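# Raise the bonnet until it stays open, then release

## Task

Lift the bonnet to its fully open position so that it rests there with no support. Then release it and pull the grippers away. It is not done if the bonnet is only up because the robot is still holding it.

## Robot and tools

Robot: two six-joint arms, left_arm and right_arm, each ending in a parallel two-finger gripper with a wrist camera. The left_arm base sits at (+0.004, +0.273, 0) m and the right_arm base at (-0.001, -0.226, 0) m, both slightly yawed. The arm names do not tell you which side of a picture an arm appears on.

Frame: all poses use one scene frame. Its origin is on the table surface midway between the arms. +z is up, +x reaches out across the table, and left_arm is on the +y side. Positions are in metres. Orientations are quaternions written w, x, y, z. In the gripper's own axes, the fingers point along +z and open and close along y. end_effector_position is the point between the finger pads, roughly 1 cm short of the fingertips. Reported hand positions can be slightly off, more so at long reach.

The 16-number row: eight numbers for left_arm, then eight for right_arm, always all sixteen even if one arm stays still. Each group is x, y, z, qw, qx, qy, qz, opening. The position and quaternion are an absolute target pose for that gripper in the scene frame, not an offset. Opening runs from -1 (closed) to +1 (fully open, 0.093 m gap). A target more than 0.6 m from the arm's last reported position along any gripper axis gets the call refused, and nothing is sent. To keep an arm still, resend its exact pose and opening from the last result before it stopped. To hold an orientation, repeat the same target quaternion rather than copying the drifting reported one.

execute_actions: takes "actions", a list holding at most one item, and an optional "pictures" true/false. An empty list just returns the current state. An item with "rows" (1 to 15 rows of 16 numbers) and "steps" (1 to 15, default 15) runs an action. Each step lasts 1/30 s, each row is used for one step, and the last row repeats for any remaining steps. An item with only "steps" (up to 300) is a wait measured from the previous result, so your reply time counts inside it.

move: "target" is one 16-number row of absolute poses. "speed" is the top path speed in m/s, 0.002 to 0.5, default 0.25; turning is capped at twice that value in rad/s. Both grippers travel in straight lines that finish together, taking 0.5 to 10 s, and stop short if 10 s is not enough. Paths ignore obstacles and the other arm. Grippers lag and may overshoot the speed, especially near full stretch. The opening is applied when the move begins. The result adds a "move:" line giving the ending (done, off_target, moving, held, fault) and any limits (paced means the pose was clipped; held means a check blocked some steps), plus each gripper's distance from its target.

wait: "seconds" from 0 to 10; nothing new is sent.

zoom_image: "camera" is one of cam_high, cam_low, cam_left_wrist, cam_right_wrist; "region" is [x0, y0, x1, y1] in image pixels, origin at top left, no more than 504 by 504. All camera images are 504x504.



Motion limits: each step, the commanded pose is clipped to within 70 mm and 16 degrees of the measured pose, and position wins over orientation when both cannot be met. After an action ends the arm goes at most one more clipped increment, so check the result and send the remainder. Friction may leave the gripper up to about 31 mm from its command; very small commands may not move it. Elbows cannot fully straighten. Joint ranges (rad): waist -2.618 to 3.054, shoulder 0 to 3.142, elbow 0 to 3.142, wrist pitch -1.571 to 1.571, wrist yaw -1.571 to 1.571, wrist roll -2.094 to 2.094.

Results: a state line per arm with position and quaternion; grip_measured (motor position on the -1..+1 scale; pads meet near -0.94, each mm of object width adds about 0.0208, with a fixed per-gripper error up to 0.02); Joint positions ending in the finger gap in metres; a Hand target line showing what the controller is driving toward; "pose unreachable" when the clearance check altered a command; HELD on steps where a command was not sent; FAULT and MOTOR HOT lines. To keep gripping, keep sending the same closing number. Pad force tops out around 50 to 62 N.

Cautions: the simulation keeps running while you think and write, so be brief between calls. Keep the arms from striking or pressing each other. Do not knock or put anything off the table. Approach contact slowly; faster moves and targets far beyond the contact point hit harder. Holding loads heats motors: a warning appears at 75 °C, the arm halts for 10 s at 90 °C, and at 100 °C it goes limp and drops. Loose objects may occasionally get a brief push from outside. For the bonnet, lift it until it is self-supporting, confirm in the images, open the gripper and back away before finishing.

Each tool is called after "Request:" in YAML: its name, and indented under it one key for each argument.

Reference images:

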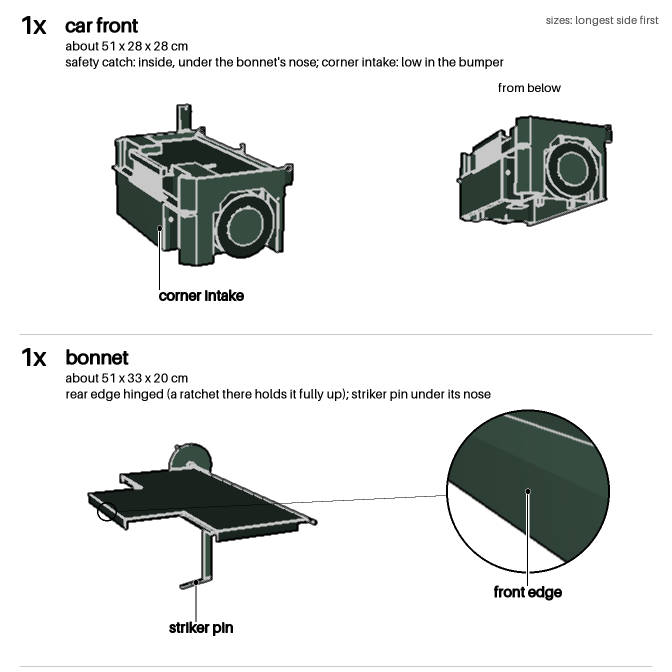

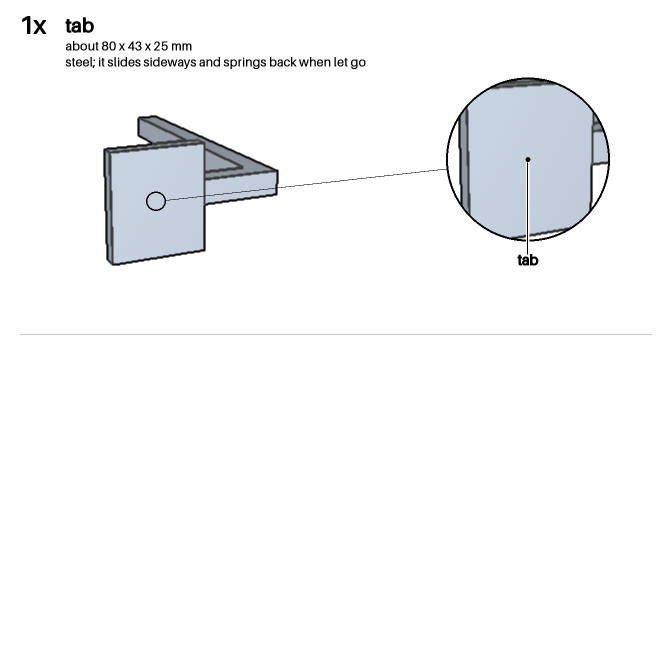

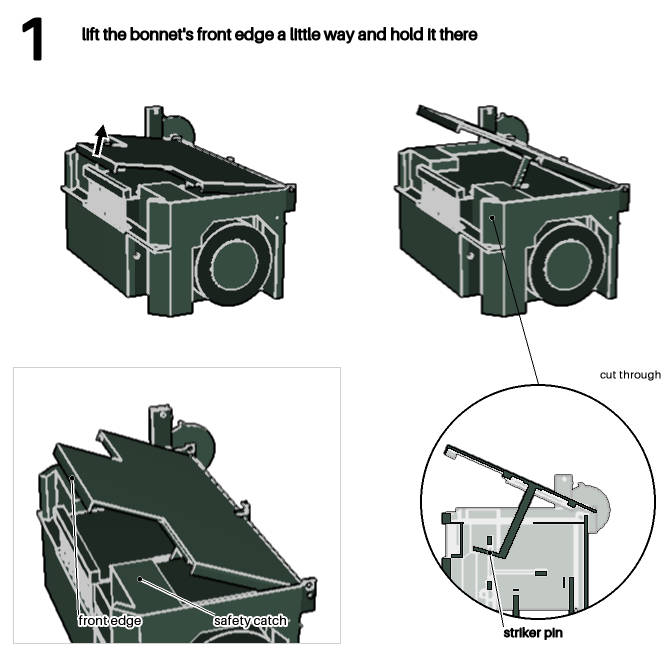

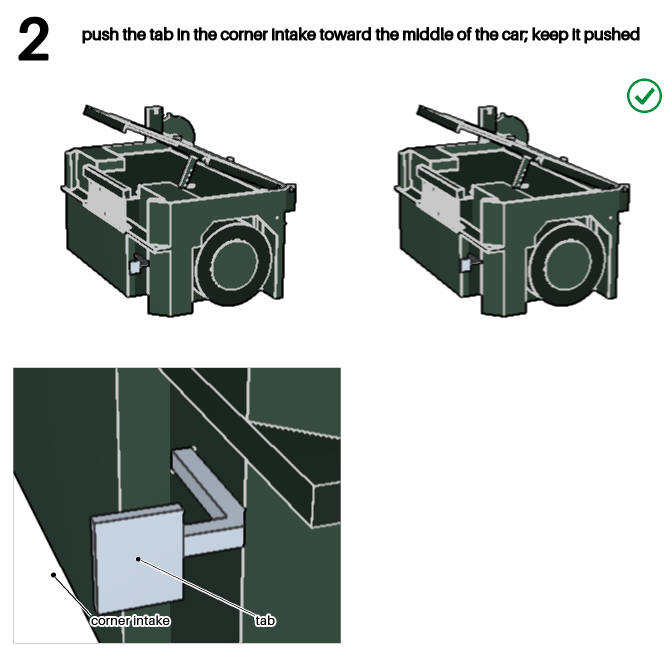

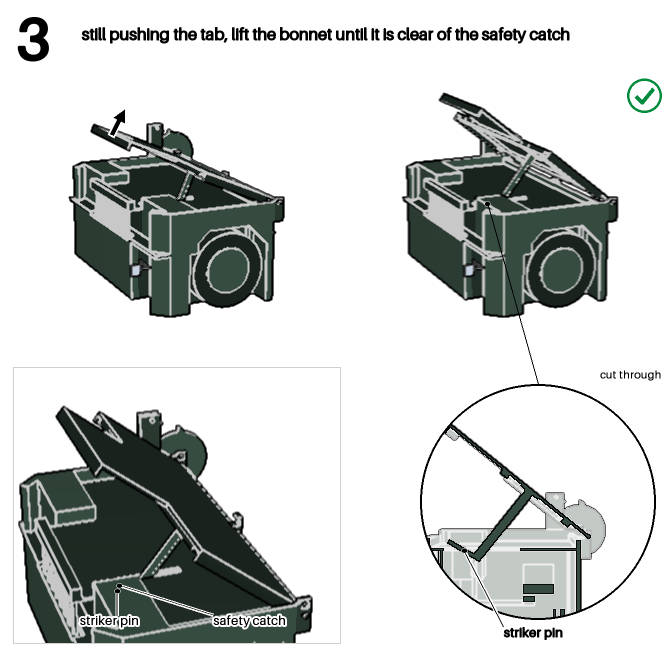

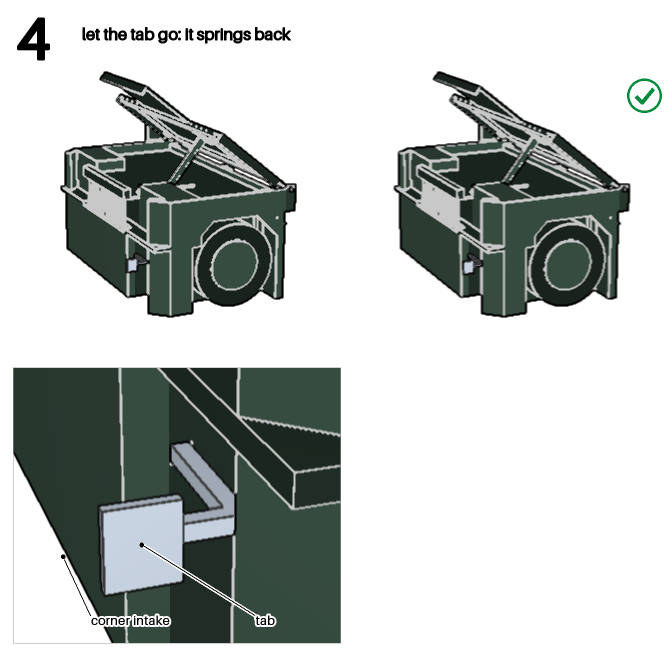

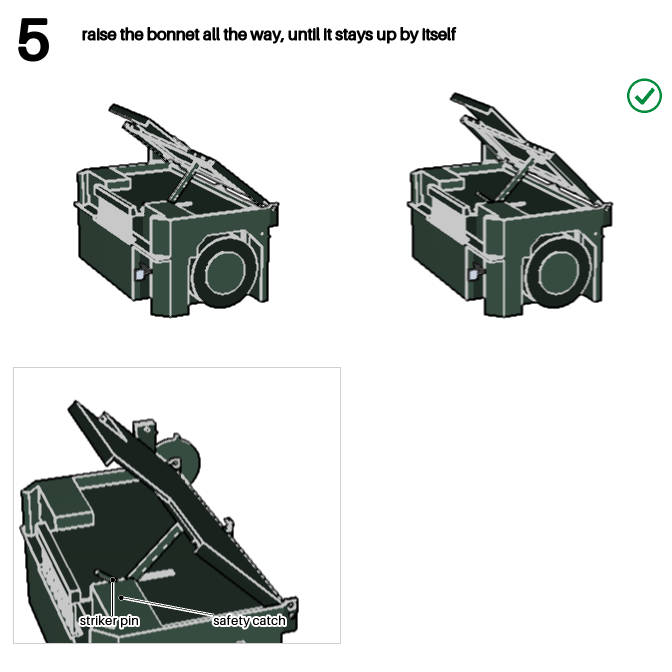

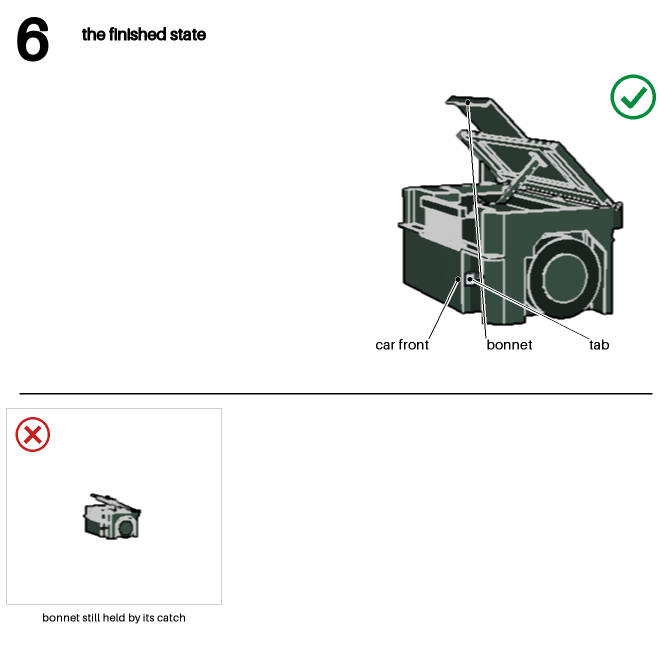

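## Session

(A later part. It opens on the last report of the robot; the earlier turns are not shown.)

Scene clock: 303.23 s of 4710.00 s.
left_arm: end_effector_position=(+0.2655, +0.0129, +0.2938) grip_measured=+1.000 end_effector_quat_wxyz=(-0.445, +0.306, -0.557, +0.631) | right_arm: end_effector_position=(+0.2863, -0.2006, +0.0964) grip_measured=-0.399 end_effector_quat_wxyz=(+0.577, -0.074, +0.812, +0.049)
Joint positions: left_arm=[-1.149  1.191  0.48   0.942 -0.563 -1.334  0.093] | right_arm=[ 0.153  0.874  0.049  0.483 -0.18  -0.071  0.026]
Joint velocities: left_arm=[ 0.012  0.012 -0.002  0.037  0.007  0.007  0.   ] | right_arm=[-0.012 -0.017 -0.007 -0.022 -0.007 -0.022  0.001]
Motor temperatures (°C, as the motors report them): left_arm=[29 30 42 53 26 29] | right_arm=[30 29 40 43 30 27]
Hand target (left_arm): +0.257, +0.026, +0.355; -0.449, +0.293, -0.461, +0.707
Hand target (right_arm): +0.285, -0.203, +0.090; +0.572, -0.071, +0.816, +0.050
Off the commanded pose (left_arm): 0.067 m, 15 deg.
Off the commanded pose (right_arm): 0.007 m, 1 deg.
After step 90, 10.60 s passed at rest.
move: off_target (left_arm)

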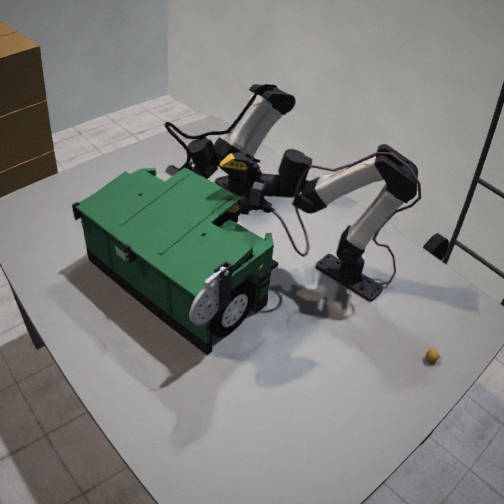

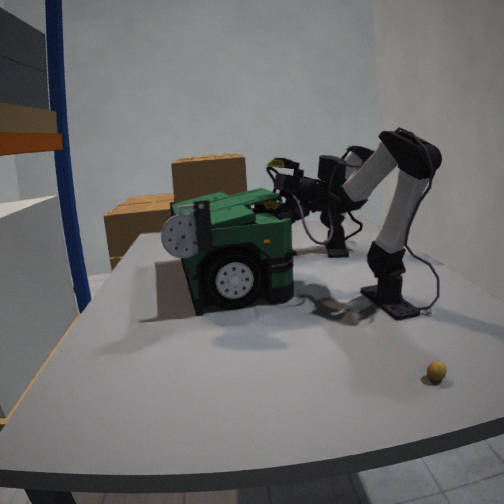

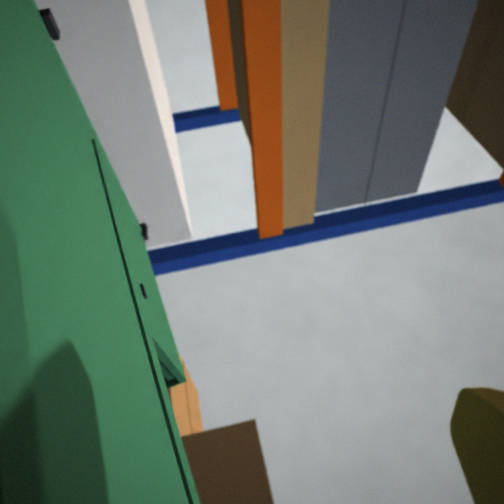

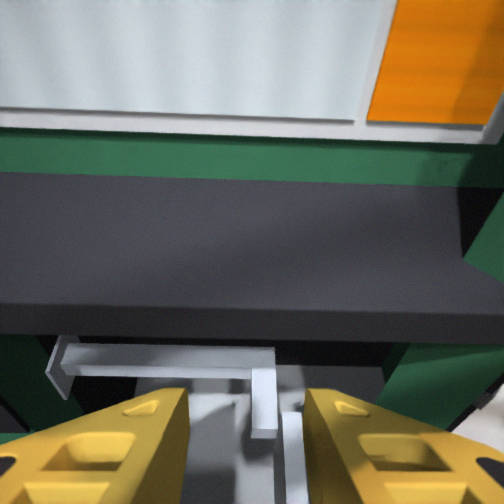

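Request:
move:
  target: [0.258,0.018,0.28,0.38,-0.38,0.596,-0.596,1, 0.285,-0.203,0.09,0.572,-0.071,0.816,0.05,-0.4]
  speed: 0.08

Request:
move:
  target: [0.17,0.07,0.28,0.38,-0.38,0.596,-0.596,1, 0.285,-0.203,0.09,0.572,-0.071,0.816,0.05,-0.4]
  speed: 0.1

Request:
move:
  target: [0.185,0.115,0.235,0.792,0.184,0.505,-0.288,-1, 0.285,-0.203,0.09,0.572,-0.071,0.816,0.05,-0.4]
  speed: 0.1

Scene clock: 336.00 s of 4710.00 s.
left_arm: end_effector_position=(+0.2612, +0.0194, +0.2841) grip_measured=+1.000 end_effector_quat_wxyz=(+0.388, -0.378, +0.584, -0.605) | right_arm: end_effector_position=(+0.2864, -0.2006, +0.0967) grip_measured=-0.399 end_effector_quat_wxyz=(+0.577, -0.074, +0.812, +0.049)
Joint positions: left_arm=[-1.177  1.079  0.554  0.565 -0.631 -1.551  0.093] | right_arm=[ 0.153  0.874  0.049  0.485 -0.18  -0.071  0.026]
Joint velocities: left_arm=[ 0.002  0.002  0.002 -0.022 -0.037 -0.066  0.   ] | right_arm=[ 0.017  0.007  0.007  0.051 -0.051 -0.007 -0.   ]
Motor temperatures (°C, as the motors report them): left_arm=[29 30 43 65 26 29] | right_arm=[30 28 39 45 29 27]
Hand target (left_arm): +0.258, +0.018, +0.280; +0.382, -0.379, +0.595, -0.596
Hand target (right_arm): +0.285, -0.203, +0.090; +0.572, -0.071, +0.816, +0.050
Off the commanded pose (left_arm): 0.005 m, 2 deg.
Off the commanded pose (right_arm): 0.007 m, 1 deg.
After step 90, 28.00 s passed at rest.
move: done

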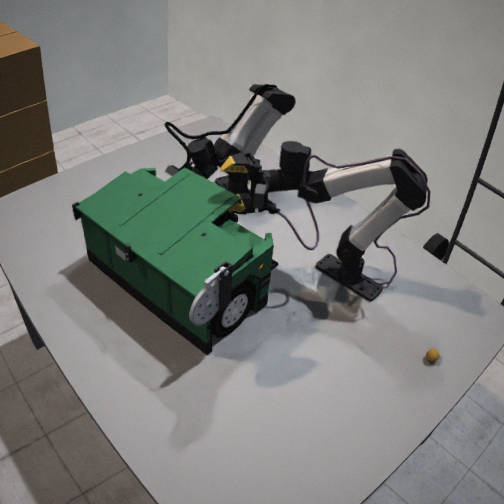

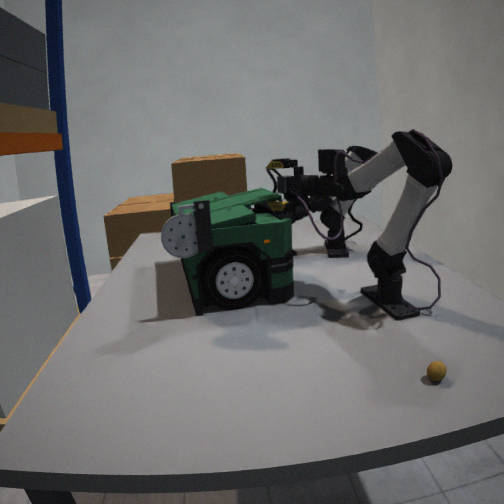

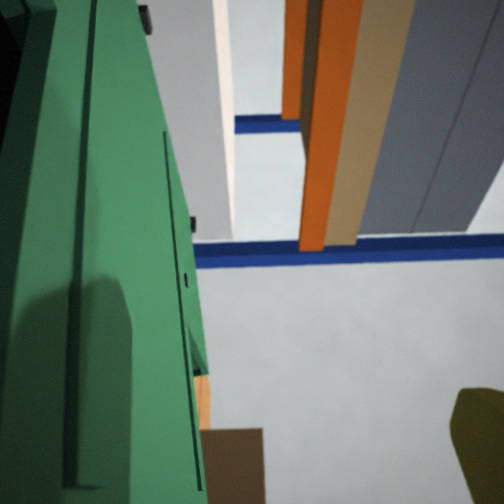

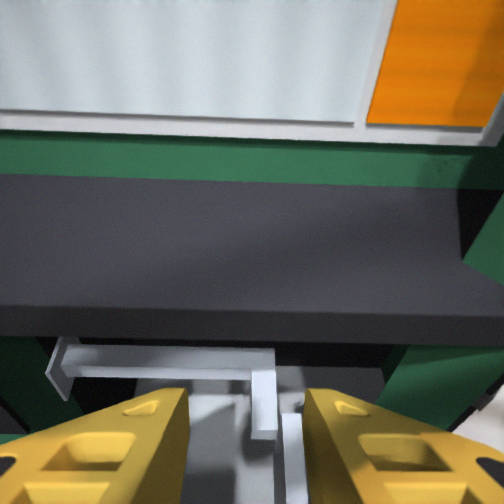

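Scene clock: 337.67 s of 4710.00 s.
left_arm: end_effector_position=(+0.1716, +0.0681, +0.2816) grip_measured=+1.000 end_effector_quat_wxyz=(+0.379, -0.381, +0.599, -0.594) | right_arm: end_effector_position=(+0.2864, -0.2006, +0.0967) grip_measured=-0.399 end_effector_quat_wxyz=(+0.577, -0.074, +0.812, +0.049)
Joint positions: left_arm=[-1.581  0.644  0.451  0.179 -1.027 -1.582  0.093] | right_arm=[ 0.153  0.874  0.049  0.485 -0.18  -0.071  0.026]
Joint velocities: left_arm=[ 0.002 -0.007  0.007  0.007  0.007 -0.022  0.   ] | right_arm=[-0.017  0.012  0.002  0.007 -0.066  0.037 -0.002]
Motor temperatures (°C, as the motors report them): left_arm=[29 30 43 64 26 29] | right_arm=[30 28 39 45 29 27]
Hand target (left_arm): +0.170, +0.071, +0.279; +0.377, -0.383, +0.597, -0.595
Hand target (right_arm): +0.285, -0.203, +0.090; +0.572, -0.071, +0.816, +0.050
Off the commanded pose (left_arm): 0.003 m, 0 deg.
Off the commanded pose (right_arm): 0.007 m, 1 deg.
move: done

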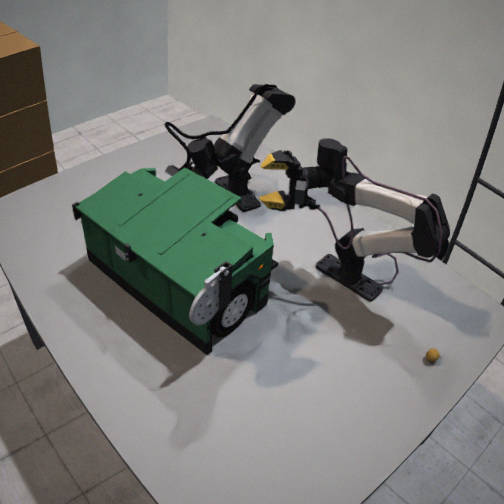

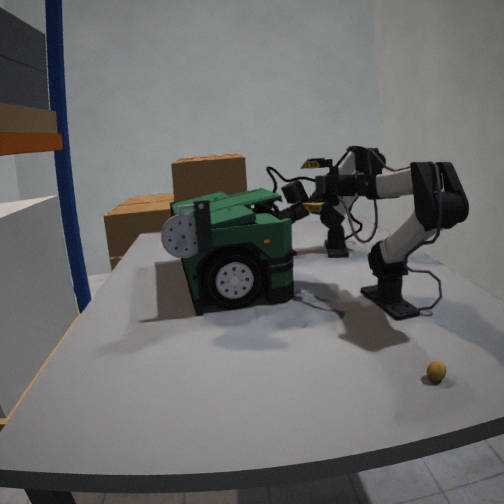

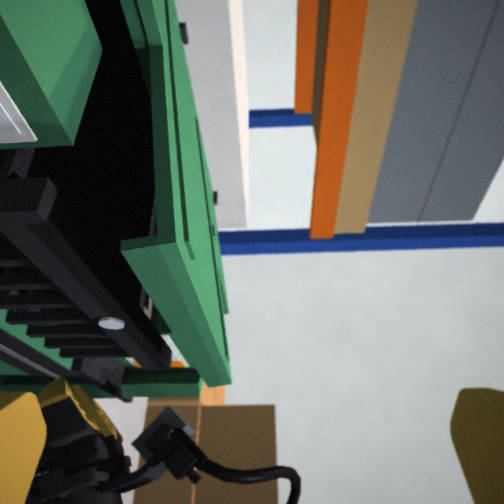

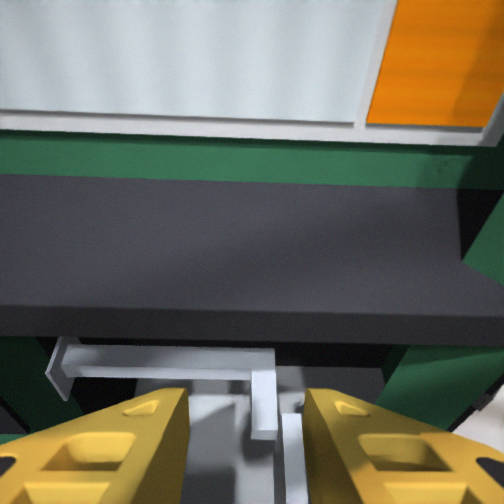

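Scene clock: 346.17 s of 4710.00 s.
left_arm: end_effector_position=(+0.1844, +0.1155, +0.2416) grip_measured=-0.986 end_effector_quat_wxyz=(+0.741, +0.211, +0.577, -0.270) | right_arm: end_effector_position=(+0.2864, -0.2006, +0.0967) grip_measured=-0.399 end_effector_quat_wxyz=(+0.577, -0.074, +0.812, +0.049)
Joint positions: left_arm=[-0.879  0.078  0.03   0.296 -0.058  0.015  0.   ] | right_arm=[ 0.153  0.874  0.049  0.485 -0.18  -0.071  0.026]
Joint velocities: left_arm=[ 0.022 -0.007  0.007  0.022  0.037  0.022  0.   ] | right_arm=[-0.007  0.007  0.007  0.037  0.007 -0.007 -0.001]
Motor temperatures (°C, as the motors report them): left_arm=[29 30 42 59 26 29] | right_arm=[30 28 39 45 29 27]
Hand target (left_arm): +0.184, +0.116, +0.238; +0.743, +0.215, +0.575, -0.268
Hand target (right_arm): +0.285, -0.203, +0.090; +0.572, -0.071, +0.816, +0.050
Off the commanded pose (left_arm): 0.007 m, 11 deg.
Off the commanded pose (right_arm): 0.007 m, 1 deg.
joint sent to its limit (left arm) — the command would take joint 3 (elbow) past its lower limit, so that joint was sent only as far as its limit.
move: off_target (left_arm)

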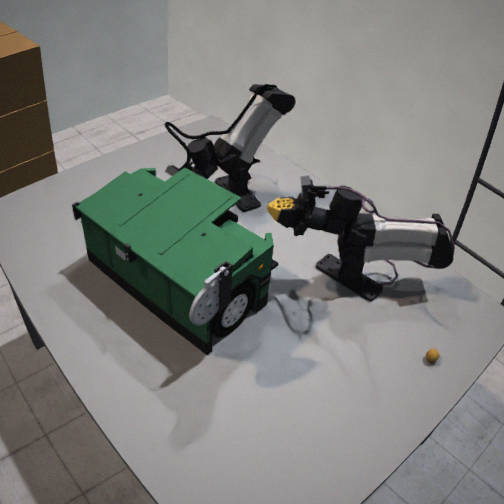

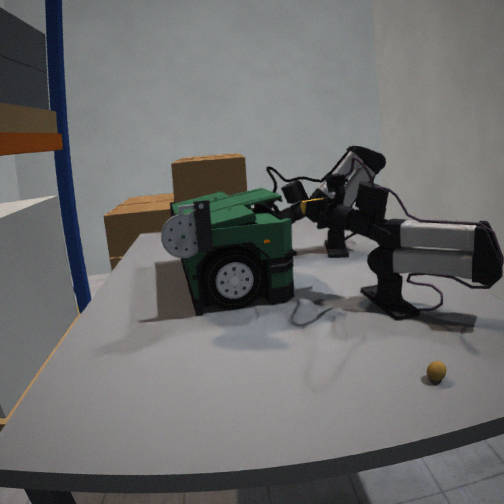

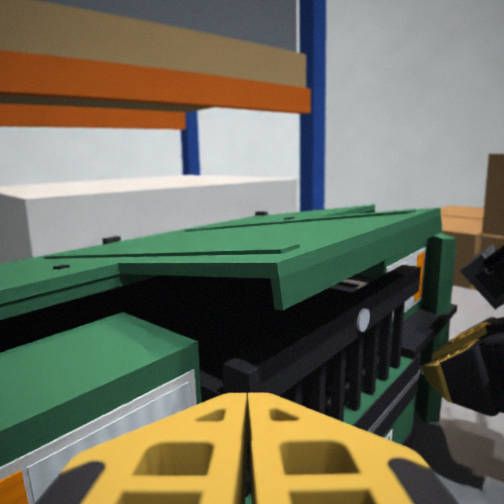

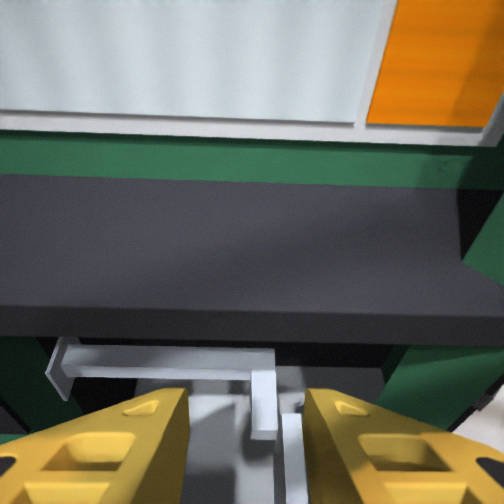

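Request:
zoom_image:
  camera: "cam_left_wrist"
  region: [180, 220, 460, 400]

Request:
zoom_image:
  camera: "cam_low"
  region: [150, 170, 310, 270]

Region (180, 220, 460, 400) of cam_left_wrist's 504x504 image, scaled by 1.800, with more detail than that image has; it fills the top 324 rows of this view, and the rest is white.

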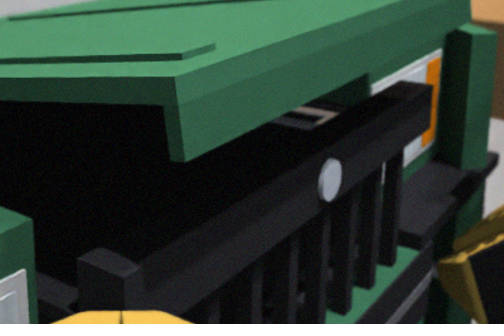

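Region (150, 170, 310, 270) of cam_low's 504x504 image, scaled by 3.150, with more detail than that image has; it fills the top 315 rows of this view, and the rest is white.

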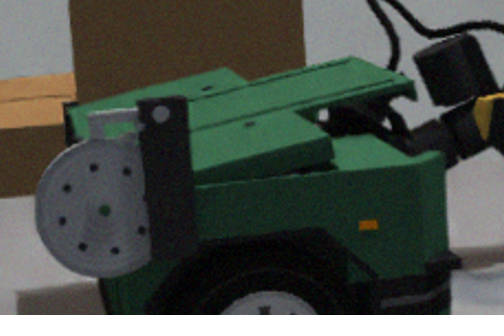

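Request:
move:
  target: [0.184,0.115,0.24,0.741,0.211,0.577,-0.27,-1, 0.288,-0.165,0.09,0.568,-0.114,0.811,0.08,-0.4]
  speed: 0.025

Request:
zoom_image:
  camera: "cam_left_wrist"
  region: [280, 240, 504, 420]

Scene clock: 361.40 s of 4710.00 s.
left_arm: end_effector_position=(+0.1845, +0.1154, +0.2410) grip_measured=-0.986 end_effector_quat_wxyz=(+0.741, +0.212, +0.578, -0.270) | right_arm: end_effector_position=(+0.2887, -0.1977, +0.0951) grip_measured=-0.399 end_effector_quat_wxyz=(+0.577, -0.068, +0.813, +0.017)
Joint positions: left_arm=[-0.878  0.078  0.03   0.294 -0.057  0.016  0.   ] | right_arm=[ 0.251  0.898  0.049  0.51  -0.03  -0.065  0.026]
Joint velocities: left_arm=[-0.007  0.007 -0.007 -0.066 -0.007 -0.066  0.   ] | right_arm=[ 0.002 -0.012  0.002 -0.037  0.022 -0.037 -0.001]
Motor temperatures (°C, as the motors report them): left_arm=[29 29 41 55 26 29] | right_arm=[30 28 39 46 29 27]
Hand target (left_arm): +0.184, +0.115, +0.240; +0.741, +0.211, +0.577, -0.270
Hand target (right_arm): +0.284, -0.167, +0.091; +0.566, -0.112, +0.813, +0.079
Off the commanded pose (left_arm): 0.001 m, 0 deg.
Off the commanded pose (right_arm): 0.033 m, 9 deg.
After step 90, 9.93 s passed at rest.
move: off_target (right_arm)

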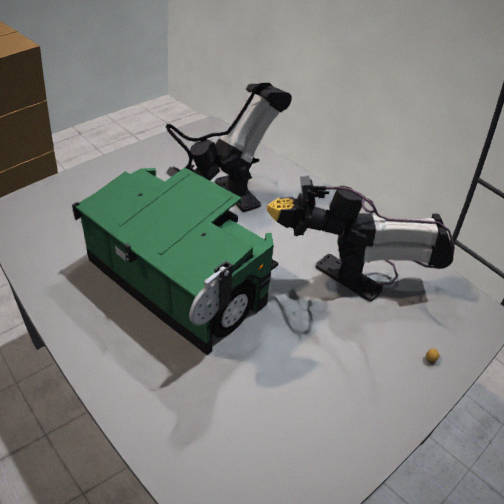

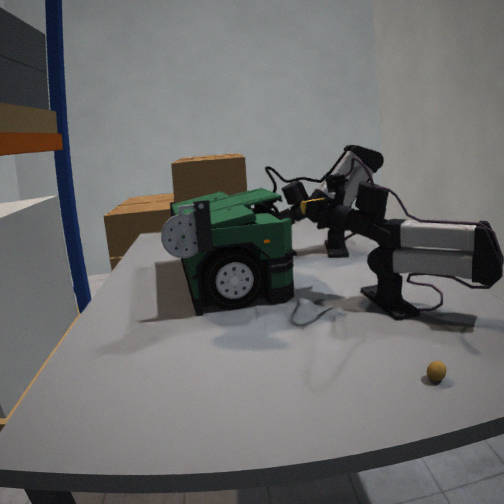

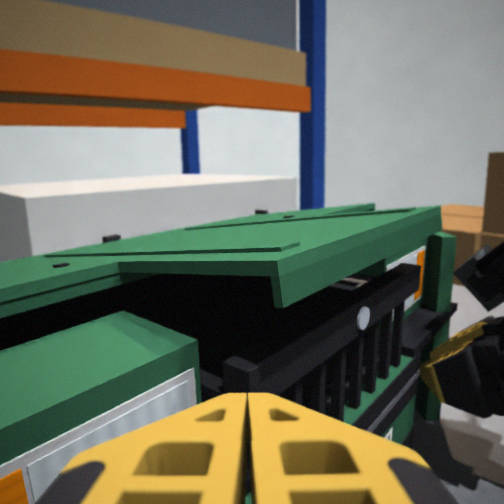

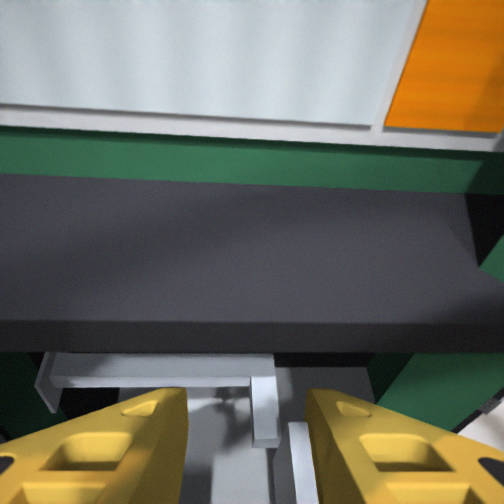

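Region (280, 240, 504, 420) of cam_left_wrist's 504x504 image, scaled by 2.250, with more detail than that image has; it fills the top 405 rows of this view, and the rest is white.

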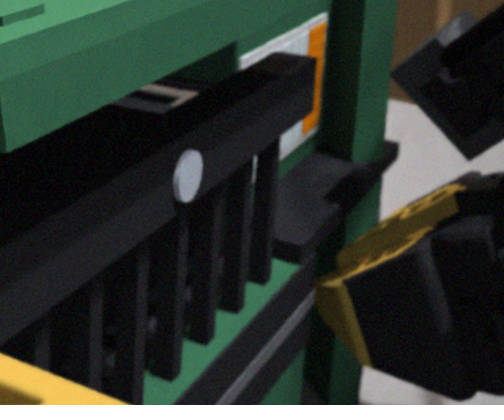

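Request:
move:
  target: [0.184,0.115,0.24,0.741,0.211,0.577,-0.27,-1, 0.245,-0.205,0.098,0.572,-0.071,0.816,0.05,-0.4]
  speed: 0.06

Request:
move:
  target: [0.184,0.115,0.24,0.741,0.211,0.577,-0.27,-1, 0.25,-0.228,0.095,0.572,-0.071,0.816,0.05,-1]
  speed: 0.04

Scene clock: 380.00 s of 4710.00 s.
left_arm: end_effector_position=(+0.1846, +0.1154, +0.2408) grip_measured=-0.986 end_effector_quat_wxyz=(+0.740, +0.212, +0.578, -0.270) | right_arm: end_effector_position=(+0.2492, -0.2048, +0.1037) grip_measured=-0.399 end_effector_quat_wxyz=(+0.576, -0.070, +0.813, +0.049)
Joint positions: left_arm=[-0.878  0.078  0.03   0.293 -0.058  0.016  0.   ] | right_arm=[ 0.112  0.356  0.033 -0.023 -0.215 -0.078  0.026]
Joint velocities: left_arm=[ 0.007 -0.002 -0.022 -0.022  0.022 -0.081  0.   ] | right_arm=[ 0.017 -0.027  0.002  0.007 -0.007 -0.007 -0.001]
Motor temperatures (°C, as the motors report them): left_arm=[29 29 40 54 26 29] | right_arm=[30 28 40 46 30 27]
Hand target (left_arm): +0.184, +0.115, +0.240; +0.741, +0.211, +0.577, -0.270
Hand target (right_arm): +0.246, -0.205, +0.097; +0.572, -0.072, +0.816, +0.049
Off the commanded pose (left_arm): 0.001 m, 0 deg.
Off the commanded pose (right_arm): 0.007 m, 1 deg.
After step 90, 13.83 s passed at rest.
move: done

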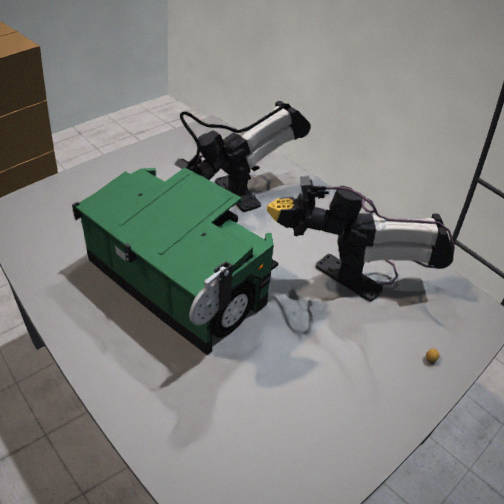

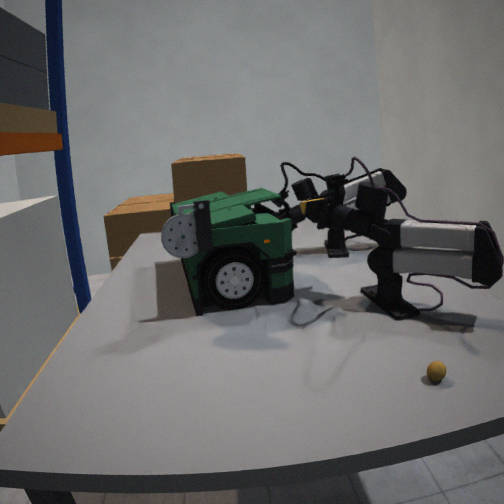

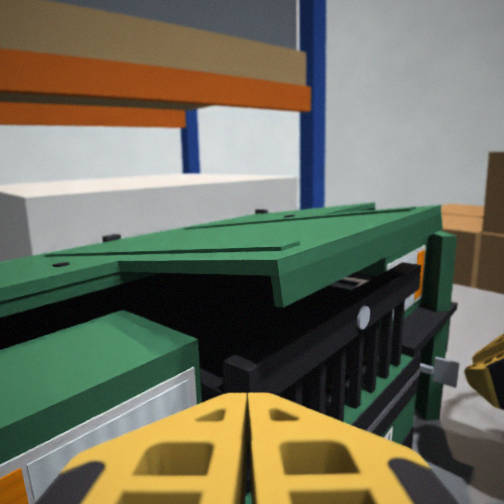

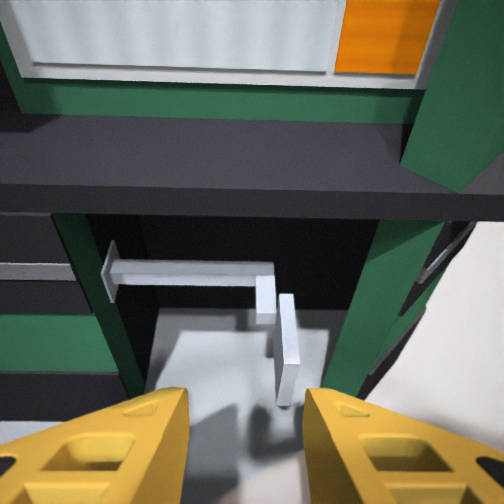

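Scene clock: 381.17 s of 4710.00 s.
left_arm: end_effector_position=(+0.1847, +0.1154, +0.2406) grip_measured=-0.986 end_effector_quat_wxyz=(+0.740, +0.212, +0.579, -0.269) | right_arm: end_effector_position=(+0.2505, -0.2279, +0.1014) grip_measured=-0.985 end_effector_quat_wxyz=(+0.577, -0.070, +0.813, +0.046)
Joint positions: left_arm=[-0.878  0.078  0.03   0.292 -0.058  0.016  0.   ] | right_arm=[-0.115  0.437  0.033  0.033 -0.423 -0.165  0.   ]
Joint velocities: left_arm=[ 0.002  0.012 -0.002  0.066  0.022 -0.051  0.   ] | right_arm=[ 0.002  0.007 -0.012  0.007 -0.007 -0.037  0.   ]
Motor temperatures (°C, as the motors report them): left_arm=[29 29 40 54 26 29] | right_arm=[30 28 40 46 30 27]
Hand target (left_arm): +0.184, +0.115, +0.240; +0.741, +0.211, +0.577, -0.270
Hand target (right_arm): +0.250, -0.228, +0.095; +0.572, -0.072, +0.816, +0.048
Off the commanded pose (left_arm): 0.001 m, 0 deg.
Off the commanded pose (right_arm): 0.006 m, 1 deg.
move: done

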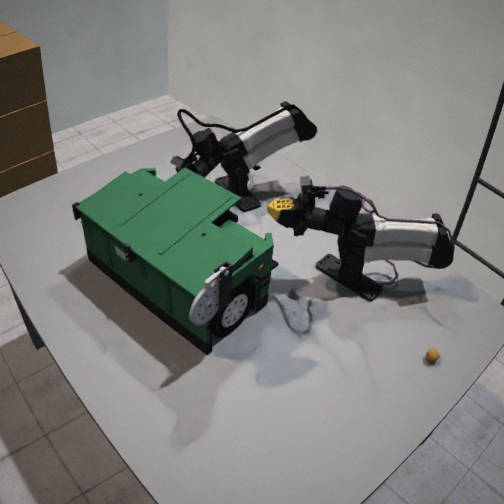

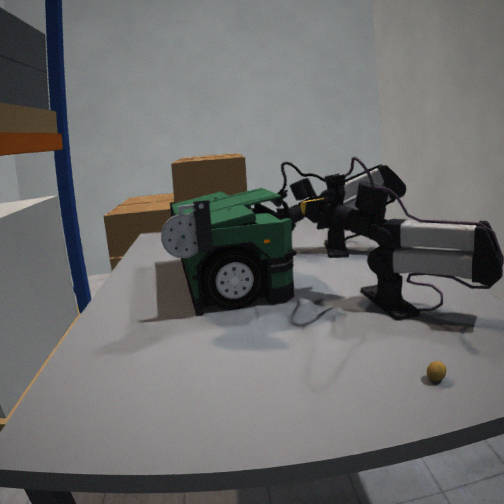

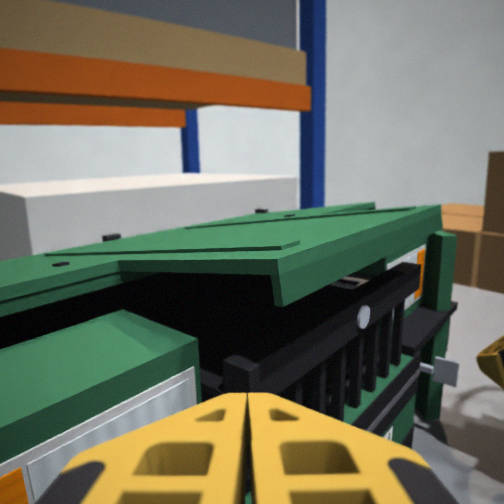

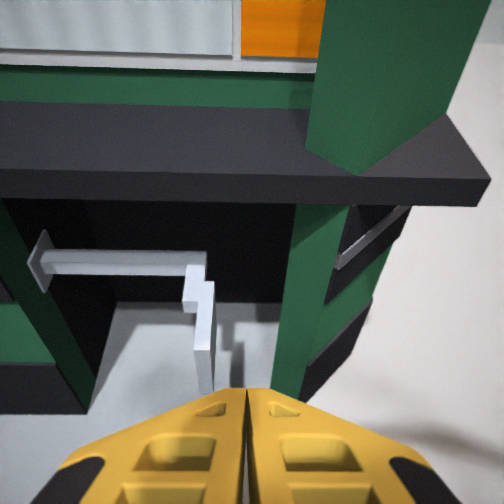

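Request:
move:
  target: [0.184,0.115,0.24,0.741,0.211,0.577,-0.27,-1, 0.292,-0.222,0.088,0.572,-0.071,0.816,0.05,-1]
  speed: 0.03

Scene clock: 386.57 s of 4710.00 s.
left_arm: end_effector_position=(+0.1847, +0.1154, +0.2403) grip_measured=-0.986 end_effector_quat_wxyz=(+0.740, +0.212, +0.579, -0.269) | right_arm: end_effector_position=(+0.2791, -0.2338, +0.0761) grip_measured=-0.985 end_effector_quat_wxyz=(+0.552, -0.050, +0.832, +0.035)
Joint positions: left_arm=[-0.878  0.078  0.03   0.291 -0.058  0.016  0.   ] | right_arm=[-0.038  0.917  0.033  0.464 -0.303 -0.129  0.   ]
Joint velocities: left_arm=[-0.012 -0.007  0.012 -0.022  0.007 -0.066  0.   ] | right_arm=[-0.012  0.002  0.017 -0.022  0.022 -0.007  0.   ]
Motor temperatures (°C, as the motors report them): left_arm=[29 29 40 54 26 29] | right_arm=[30 28 40 46 30 27]
Hand target (left_arm): +0.184, +0.115, +0.240; +0.741, +0.211, +0.577, -0.270
Hand target (right_arm): +0.289, -0.222, +0.089; +0.570, -0.070, +0.817, +0.051
Off the commanded pose (left_arm): 0.001 m, 0 deg.
Off the commanded pose (right_arm): 0.021 m, 4 deg.
After step 90, 0.67 s passed at rest.
move: off_target (right_arm)

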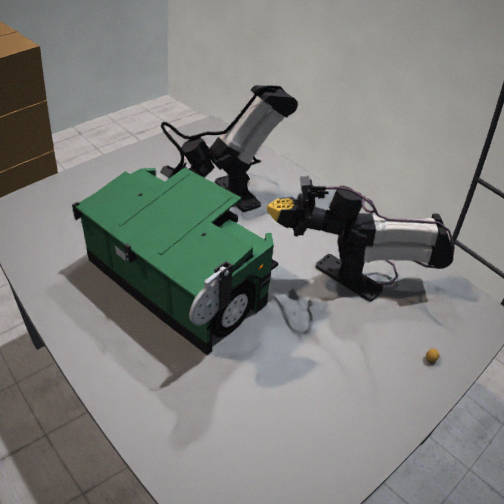

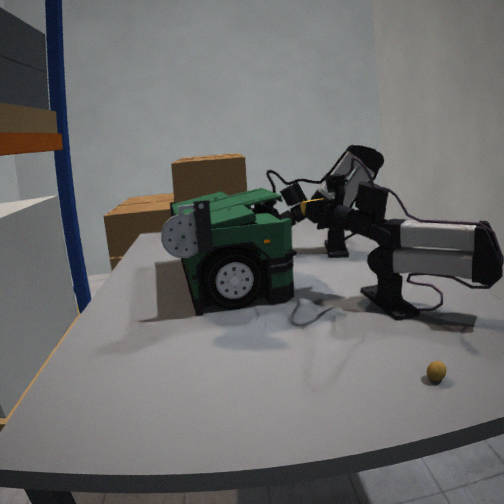

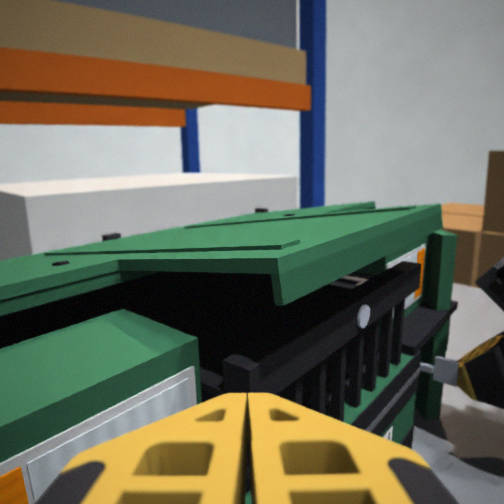

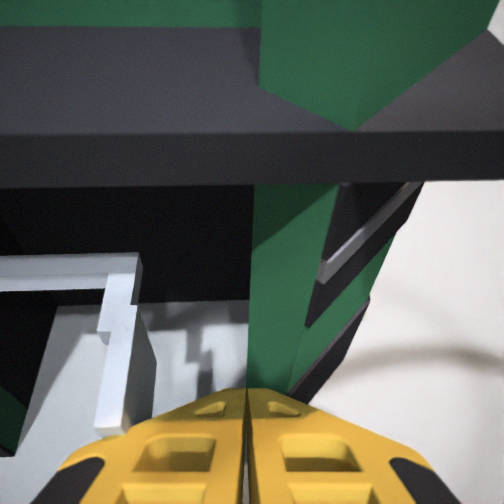

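Request:
move:
  target: [0.184,0.115,0.24,0.741,0.211,0.577,-0.27,-1, 0.255,-0.245,0.095,0.565,-0.142,0.806,0.1,-1]
  speed: 0.05

Request:
move:
  target: [0.297,-0.226,0.085,0.565,-0.142,0.806,0.1,-1,0,0,0,0,0,0,0,0]
  speed: 0.002

Scene clock: 398.17 s of 4710.00 s.
left_arm: end_effector_position=(+0.1848, +0.1153, +0.2399) grip_measured=-0.986 end_effector_quat_wxyz=(+0.739, +0.212, +0.580, -0.269) | right_arm: end_effector_position=(+0.2520, -0.2424, +0.0839) grip_measured=-0.985 end_effector_quat_wxyz=(+0.554, -0.137, +0.815, +0.104)
Joint positions: left_arm=[-0.878  0.078  0.03   0.289 -0.058  0.016  0.   ] | right_arm=[-0.418  0.858  0.09   0.183 -0.851 -0.442  0.   ]
Joint velocities: left_arm=[ 0.007  0.012 -0.002 -0.007 -0.022 -0.022  0.   ] | right_arm=[ 0.007 -0.002 -0.002 -0.051 -0.051 -0.007  0.   ]
Motor temperatures (°C, as the motors report them): left_arm=[29 29 40 53 26 29] | right_arm=[30 29 42 47 29 27]
Hand target (left_arm): +0.184, +0.115, +0.240; +0.741, +0.211, +0.577, -0.270
Hand target (right_arm): +0.255, -0.246, +0.094; +0.563, -0.144, +0.808, +0.097
Off the commanded pose (left_arm): 0.001 m, 0 deg.
Off the commanded pose (right_arm): 0.012 m, 2 deg.
After step 90, 5.77 s passed at rest.
move: off_target (right_arm)

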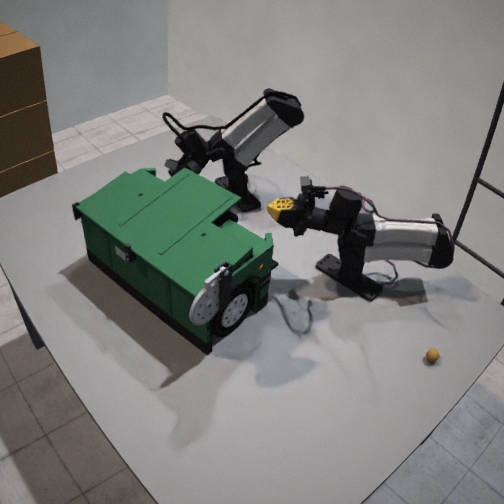

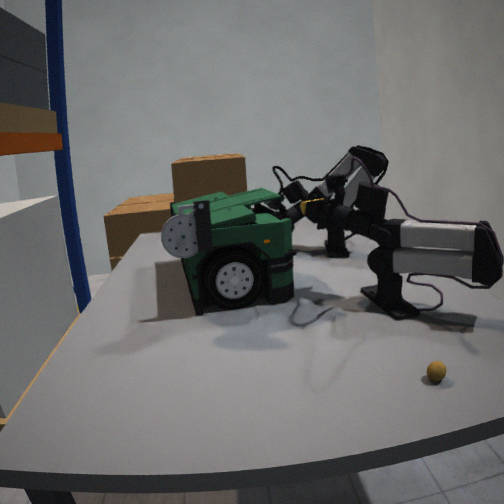

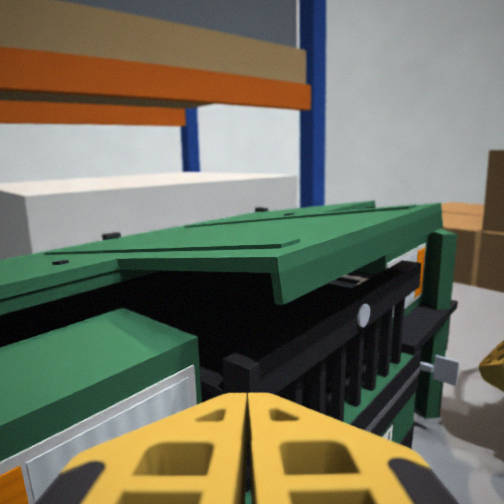

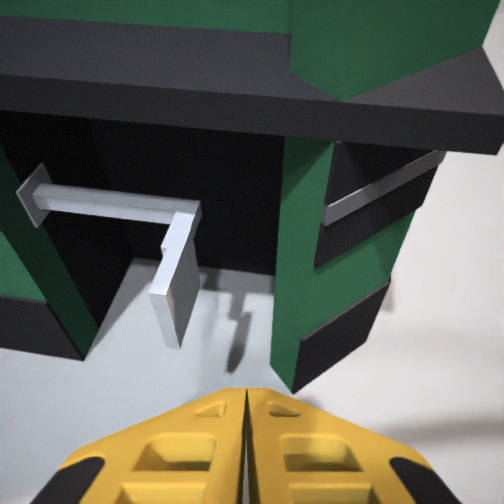

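action 0: the call gives right_arm/qw, right_arm/qx, right_arm/qy, right_arm/qz that name no orientation (all zero or nearly, or too large to normalise), so nothing of the call was run and nothing moved. Give a quaternion of ordinary size, such as one of length 1.

Request:
move:
  target: [0.184,0.115,0.24,0.741,0.211,0.577,-0.27,-1, 0.293,-0.226,0.095,0.565,-0.142,0.806,0.1,-1]
  speed: 0.03

Scene clock: 407.40 s of 4710.00 s.
left_arm: end_effector_position=(+0.1848, +0.1153, +0.2397) grip_measured=-0.986 end_effector_quat_wxyz=(+0.739, +0.212, +0.580, -0.269) | right_arm: end_effector_position=(+0.2774, -0.2297, +0.0786) grip_measured=-0.985 end_effector_quat_wxyz=(+0.544, -0.123, +0.824, +0.101)
Joint positions: left_arm=[-0.878  0.078  0.03   0.288 -0.058  0.016  0.   ] | right_arm=[-0.221  1.016  0.1    0.405 -0.656 -0.294  0.   ]
Joint velocities: left_arm=[-0.007 -0.017  0.002  0.037  0.022 -0.037  0.   ] | right_arm=[-0.002  0.022  0.002 -0.037  0.037  0.022  0.   ]
Motor temperatures (°C, as the motors report them): left_arm=[29 29 40 53 26 29] | right_arm=[30 29 43 45 29 27]
Hand target (left_arm): +0.184, +0.115, +0.240; +0.741, +0.211, +0.577, -0.270
Hand target (right_arm): +0.290, -0.225, +0.096; +0.565, -0.142, +0.806, +0.102
Off the commanded pose (left_arm): 0.001 m, 0 deg.
Off the commanded pose (right_arm): 0.023 m, 4 deg.
After step 90, 4.43 s passed at rest.
move: off_target (right_arm)

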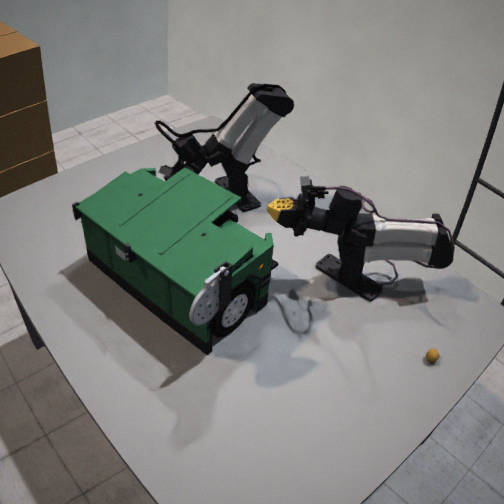

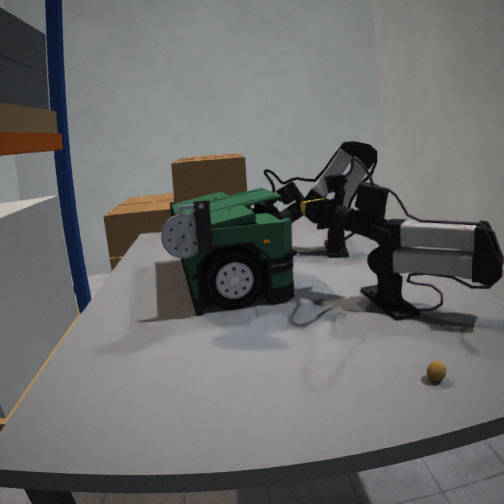

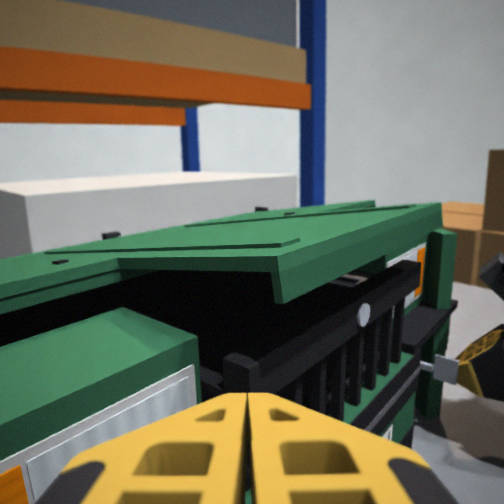

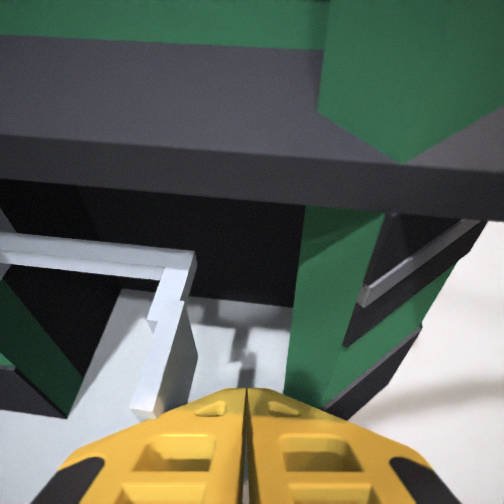

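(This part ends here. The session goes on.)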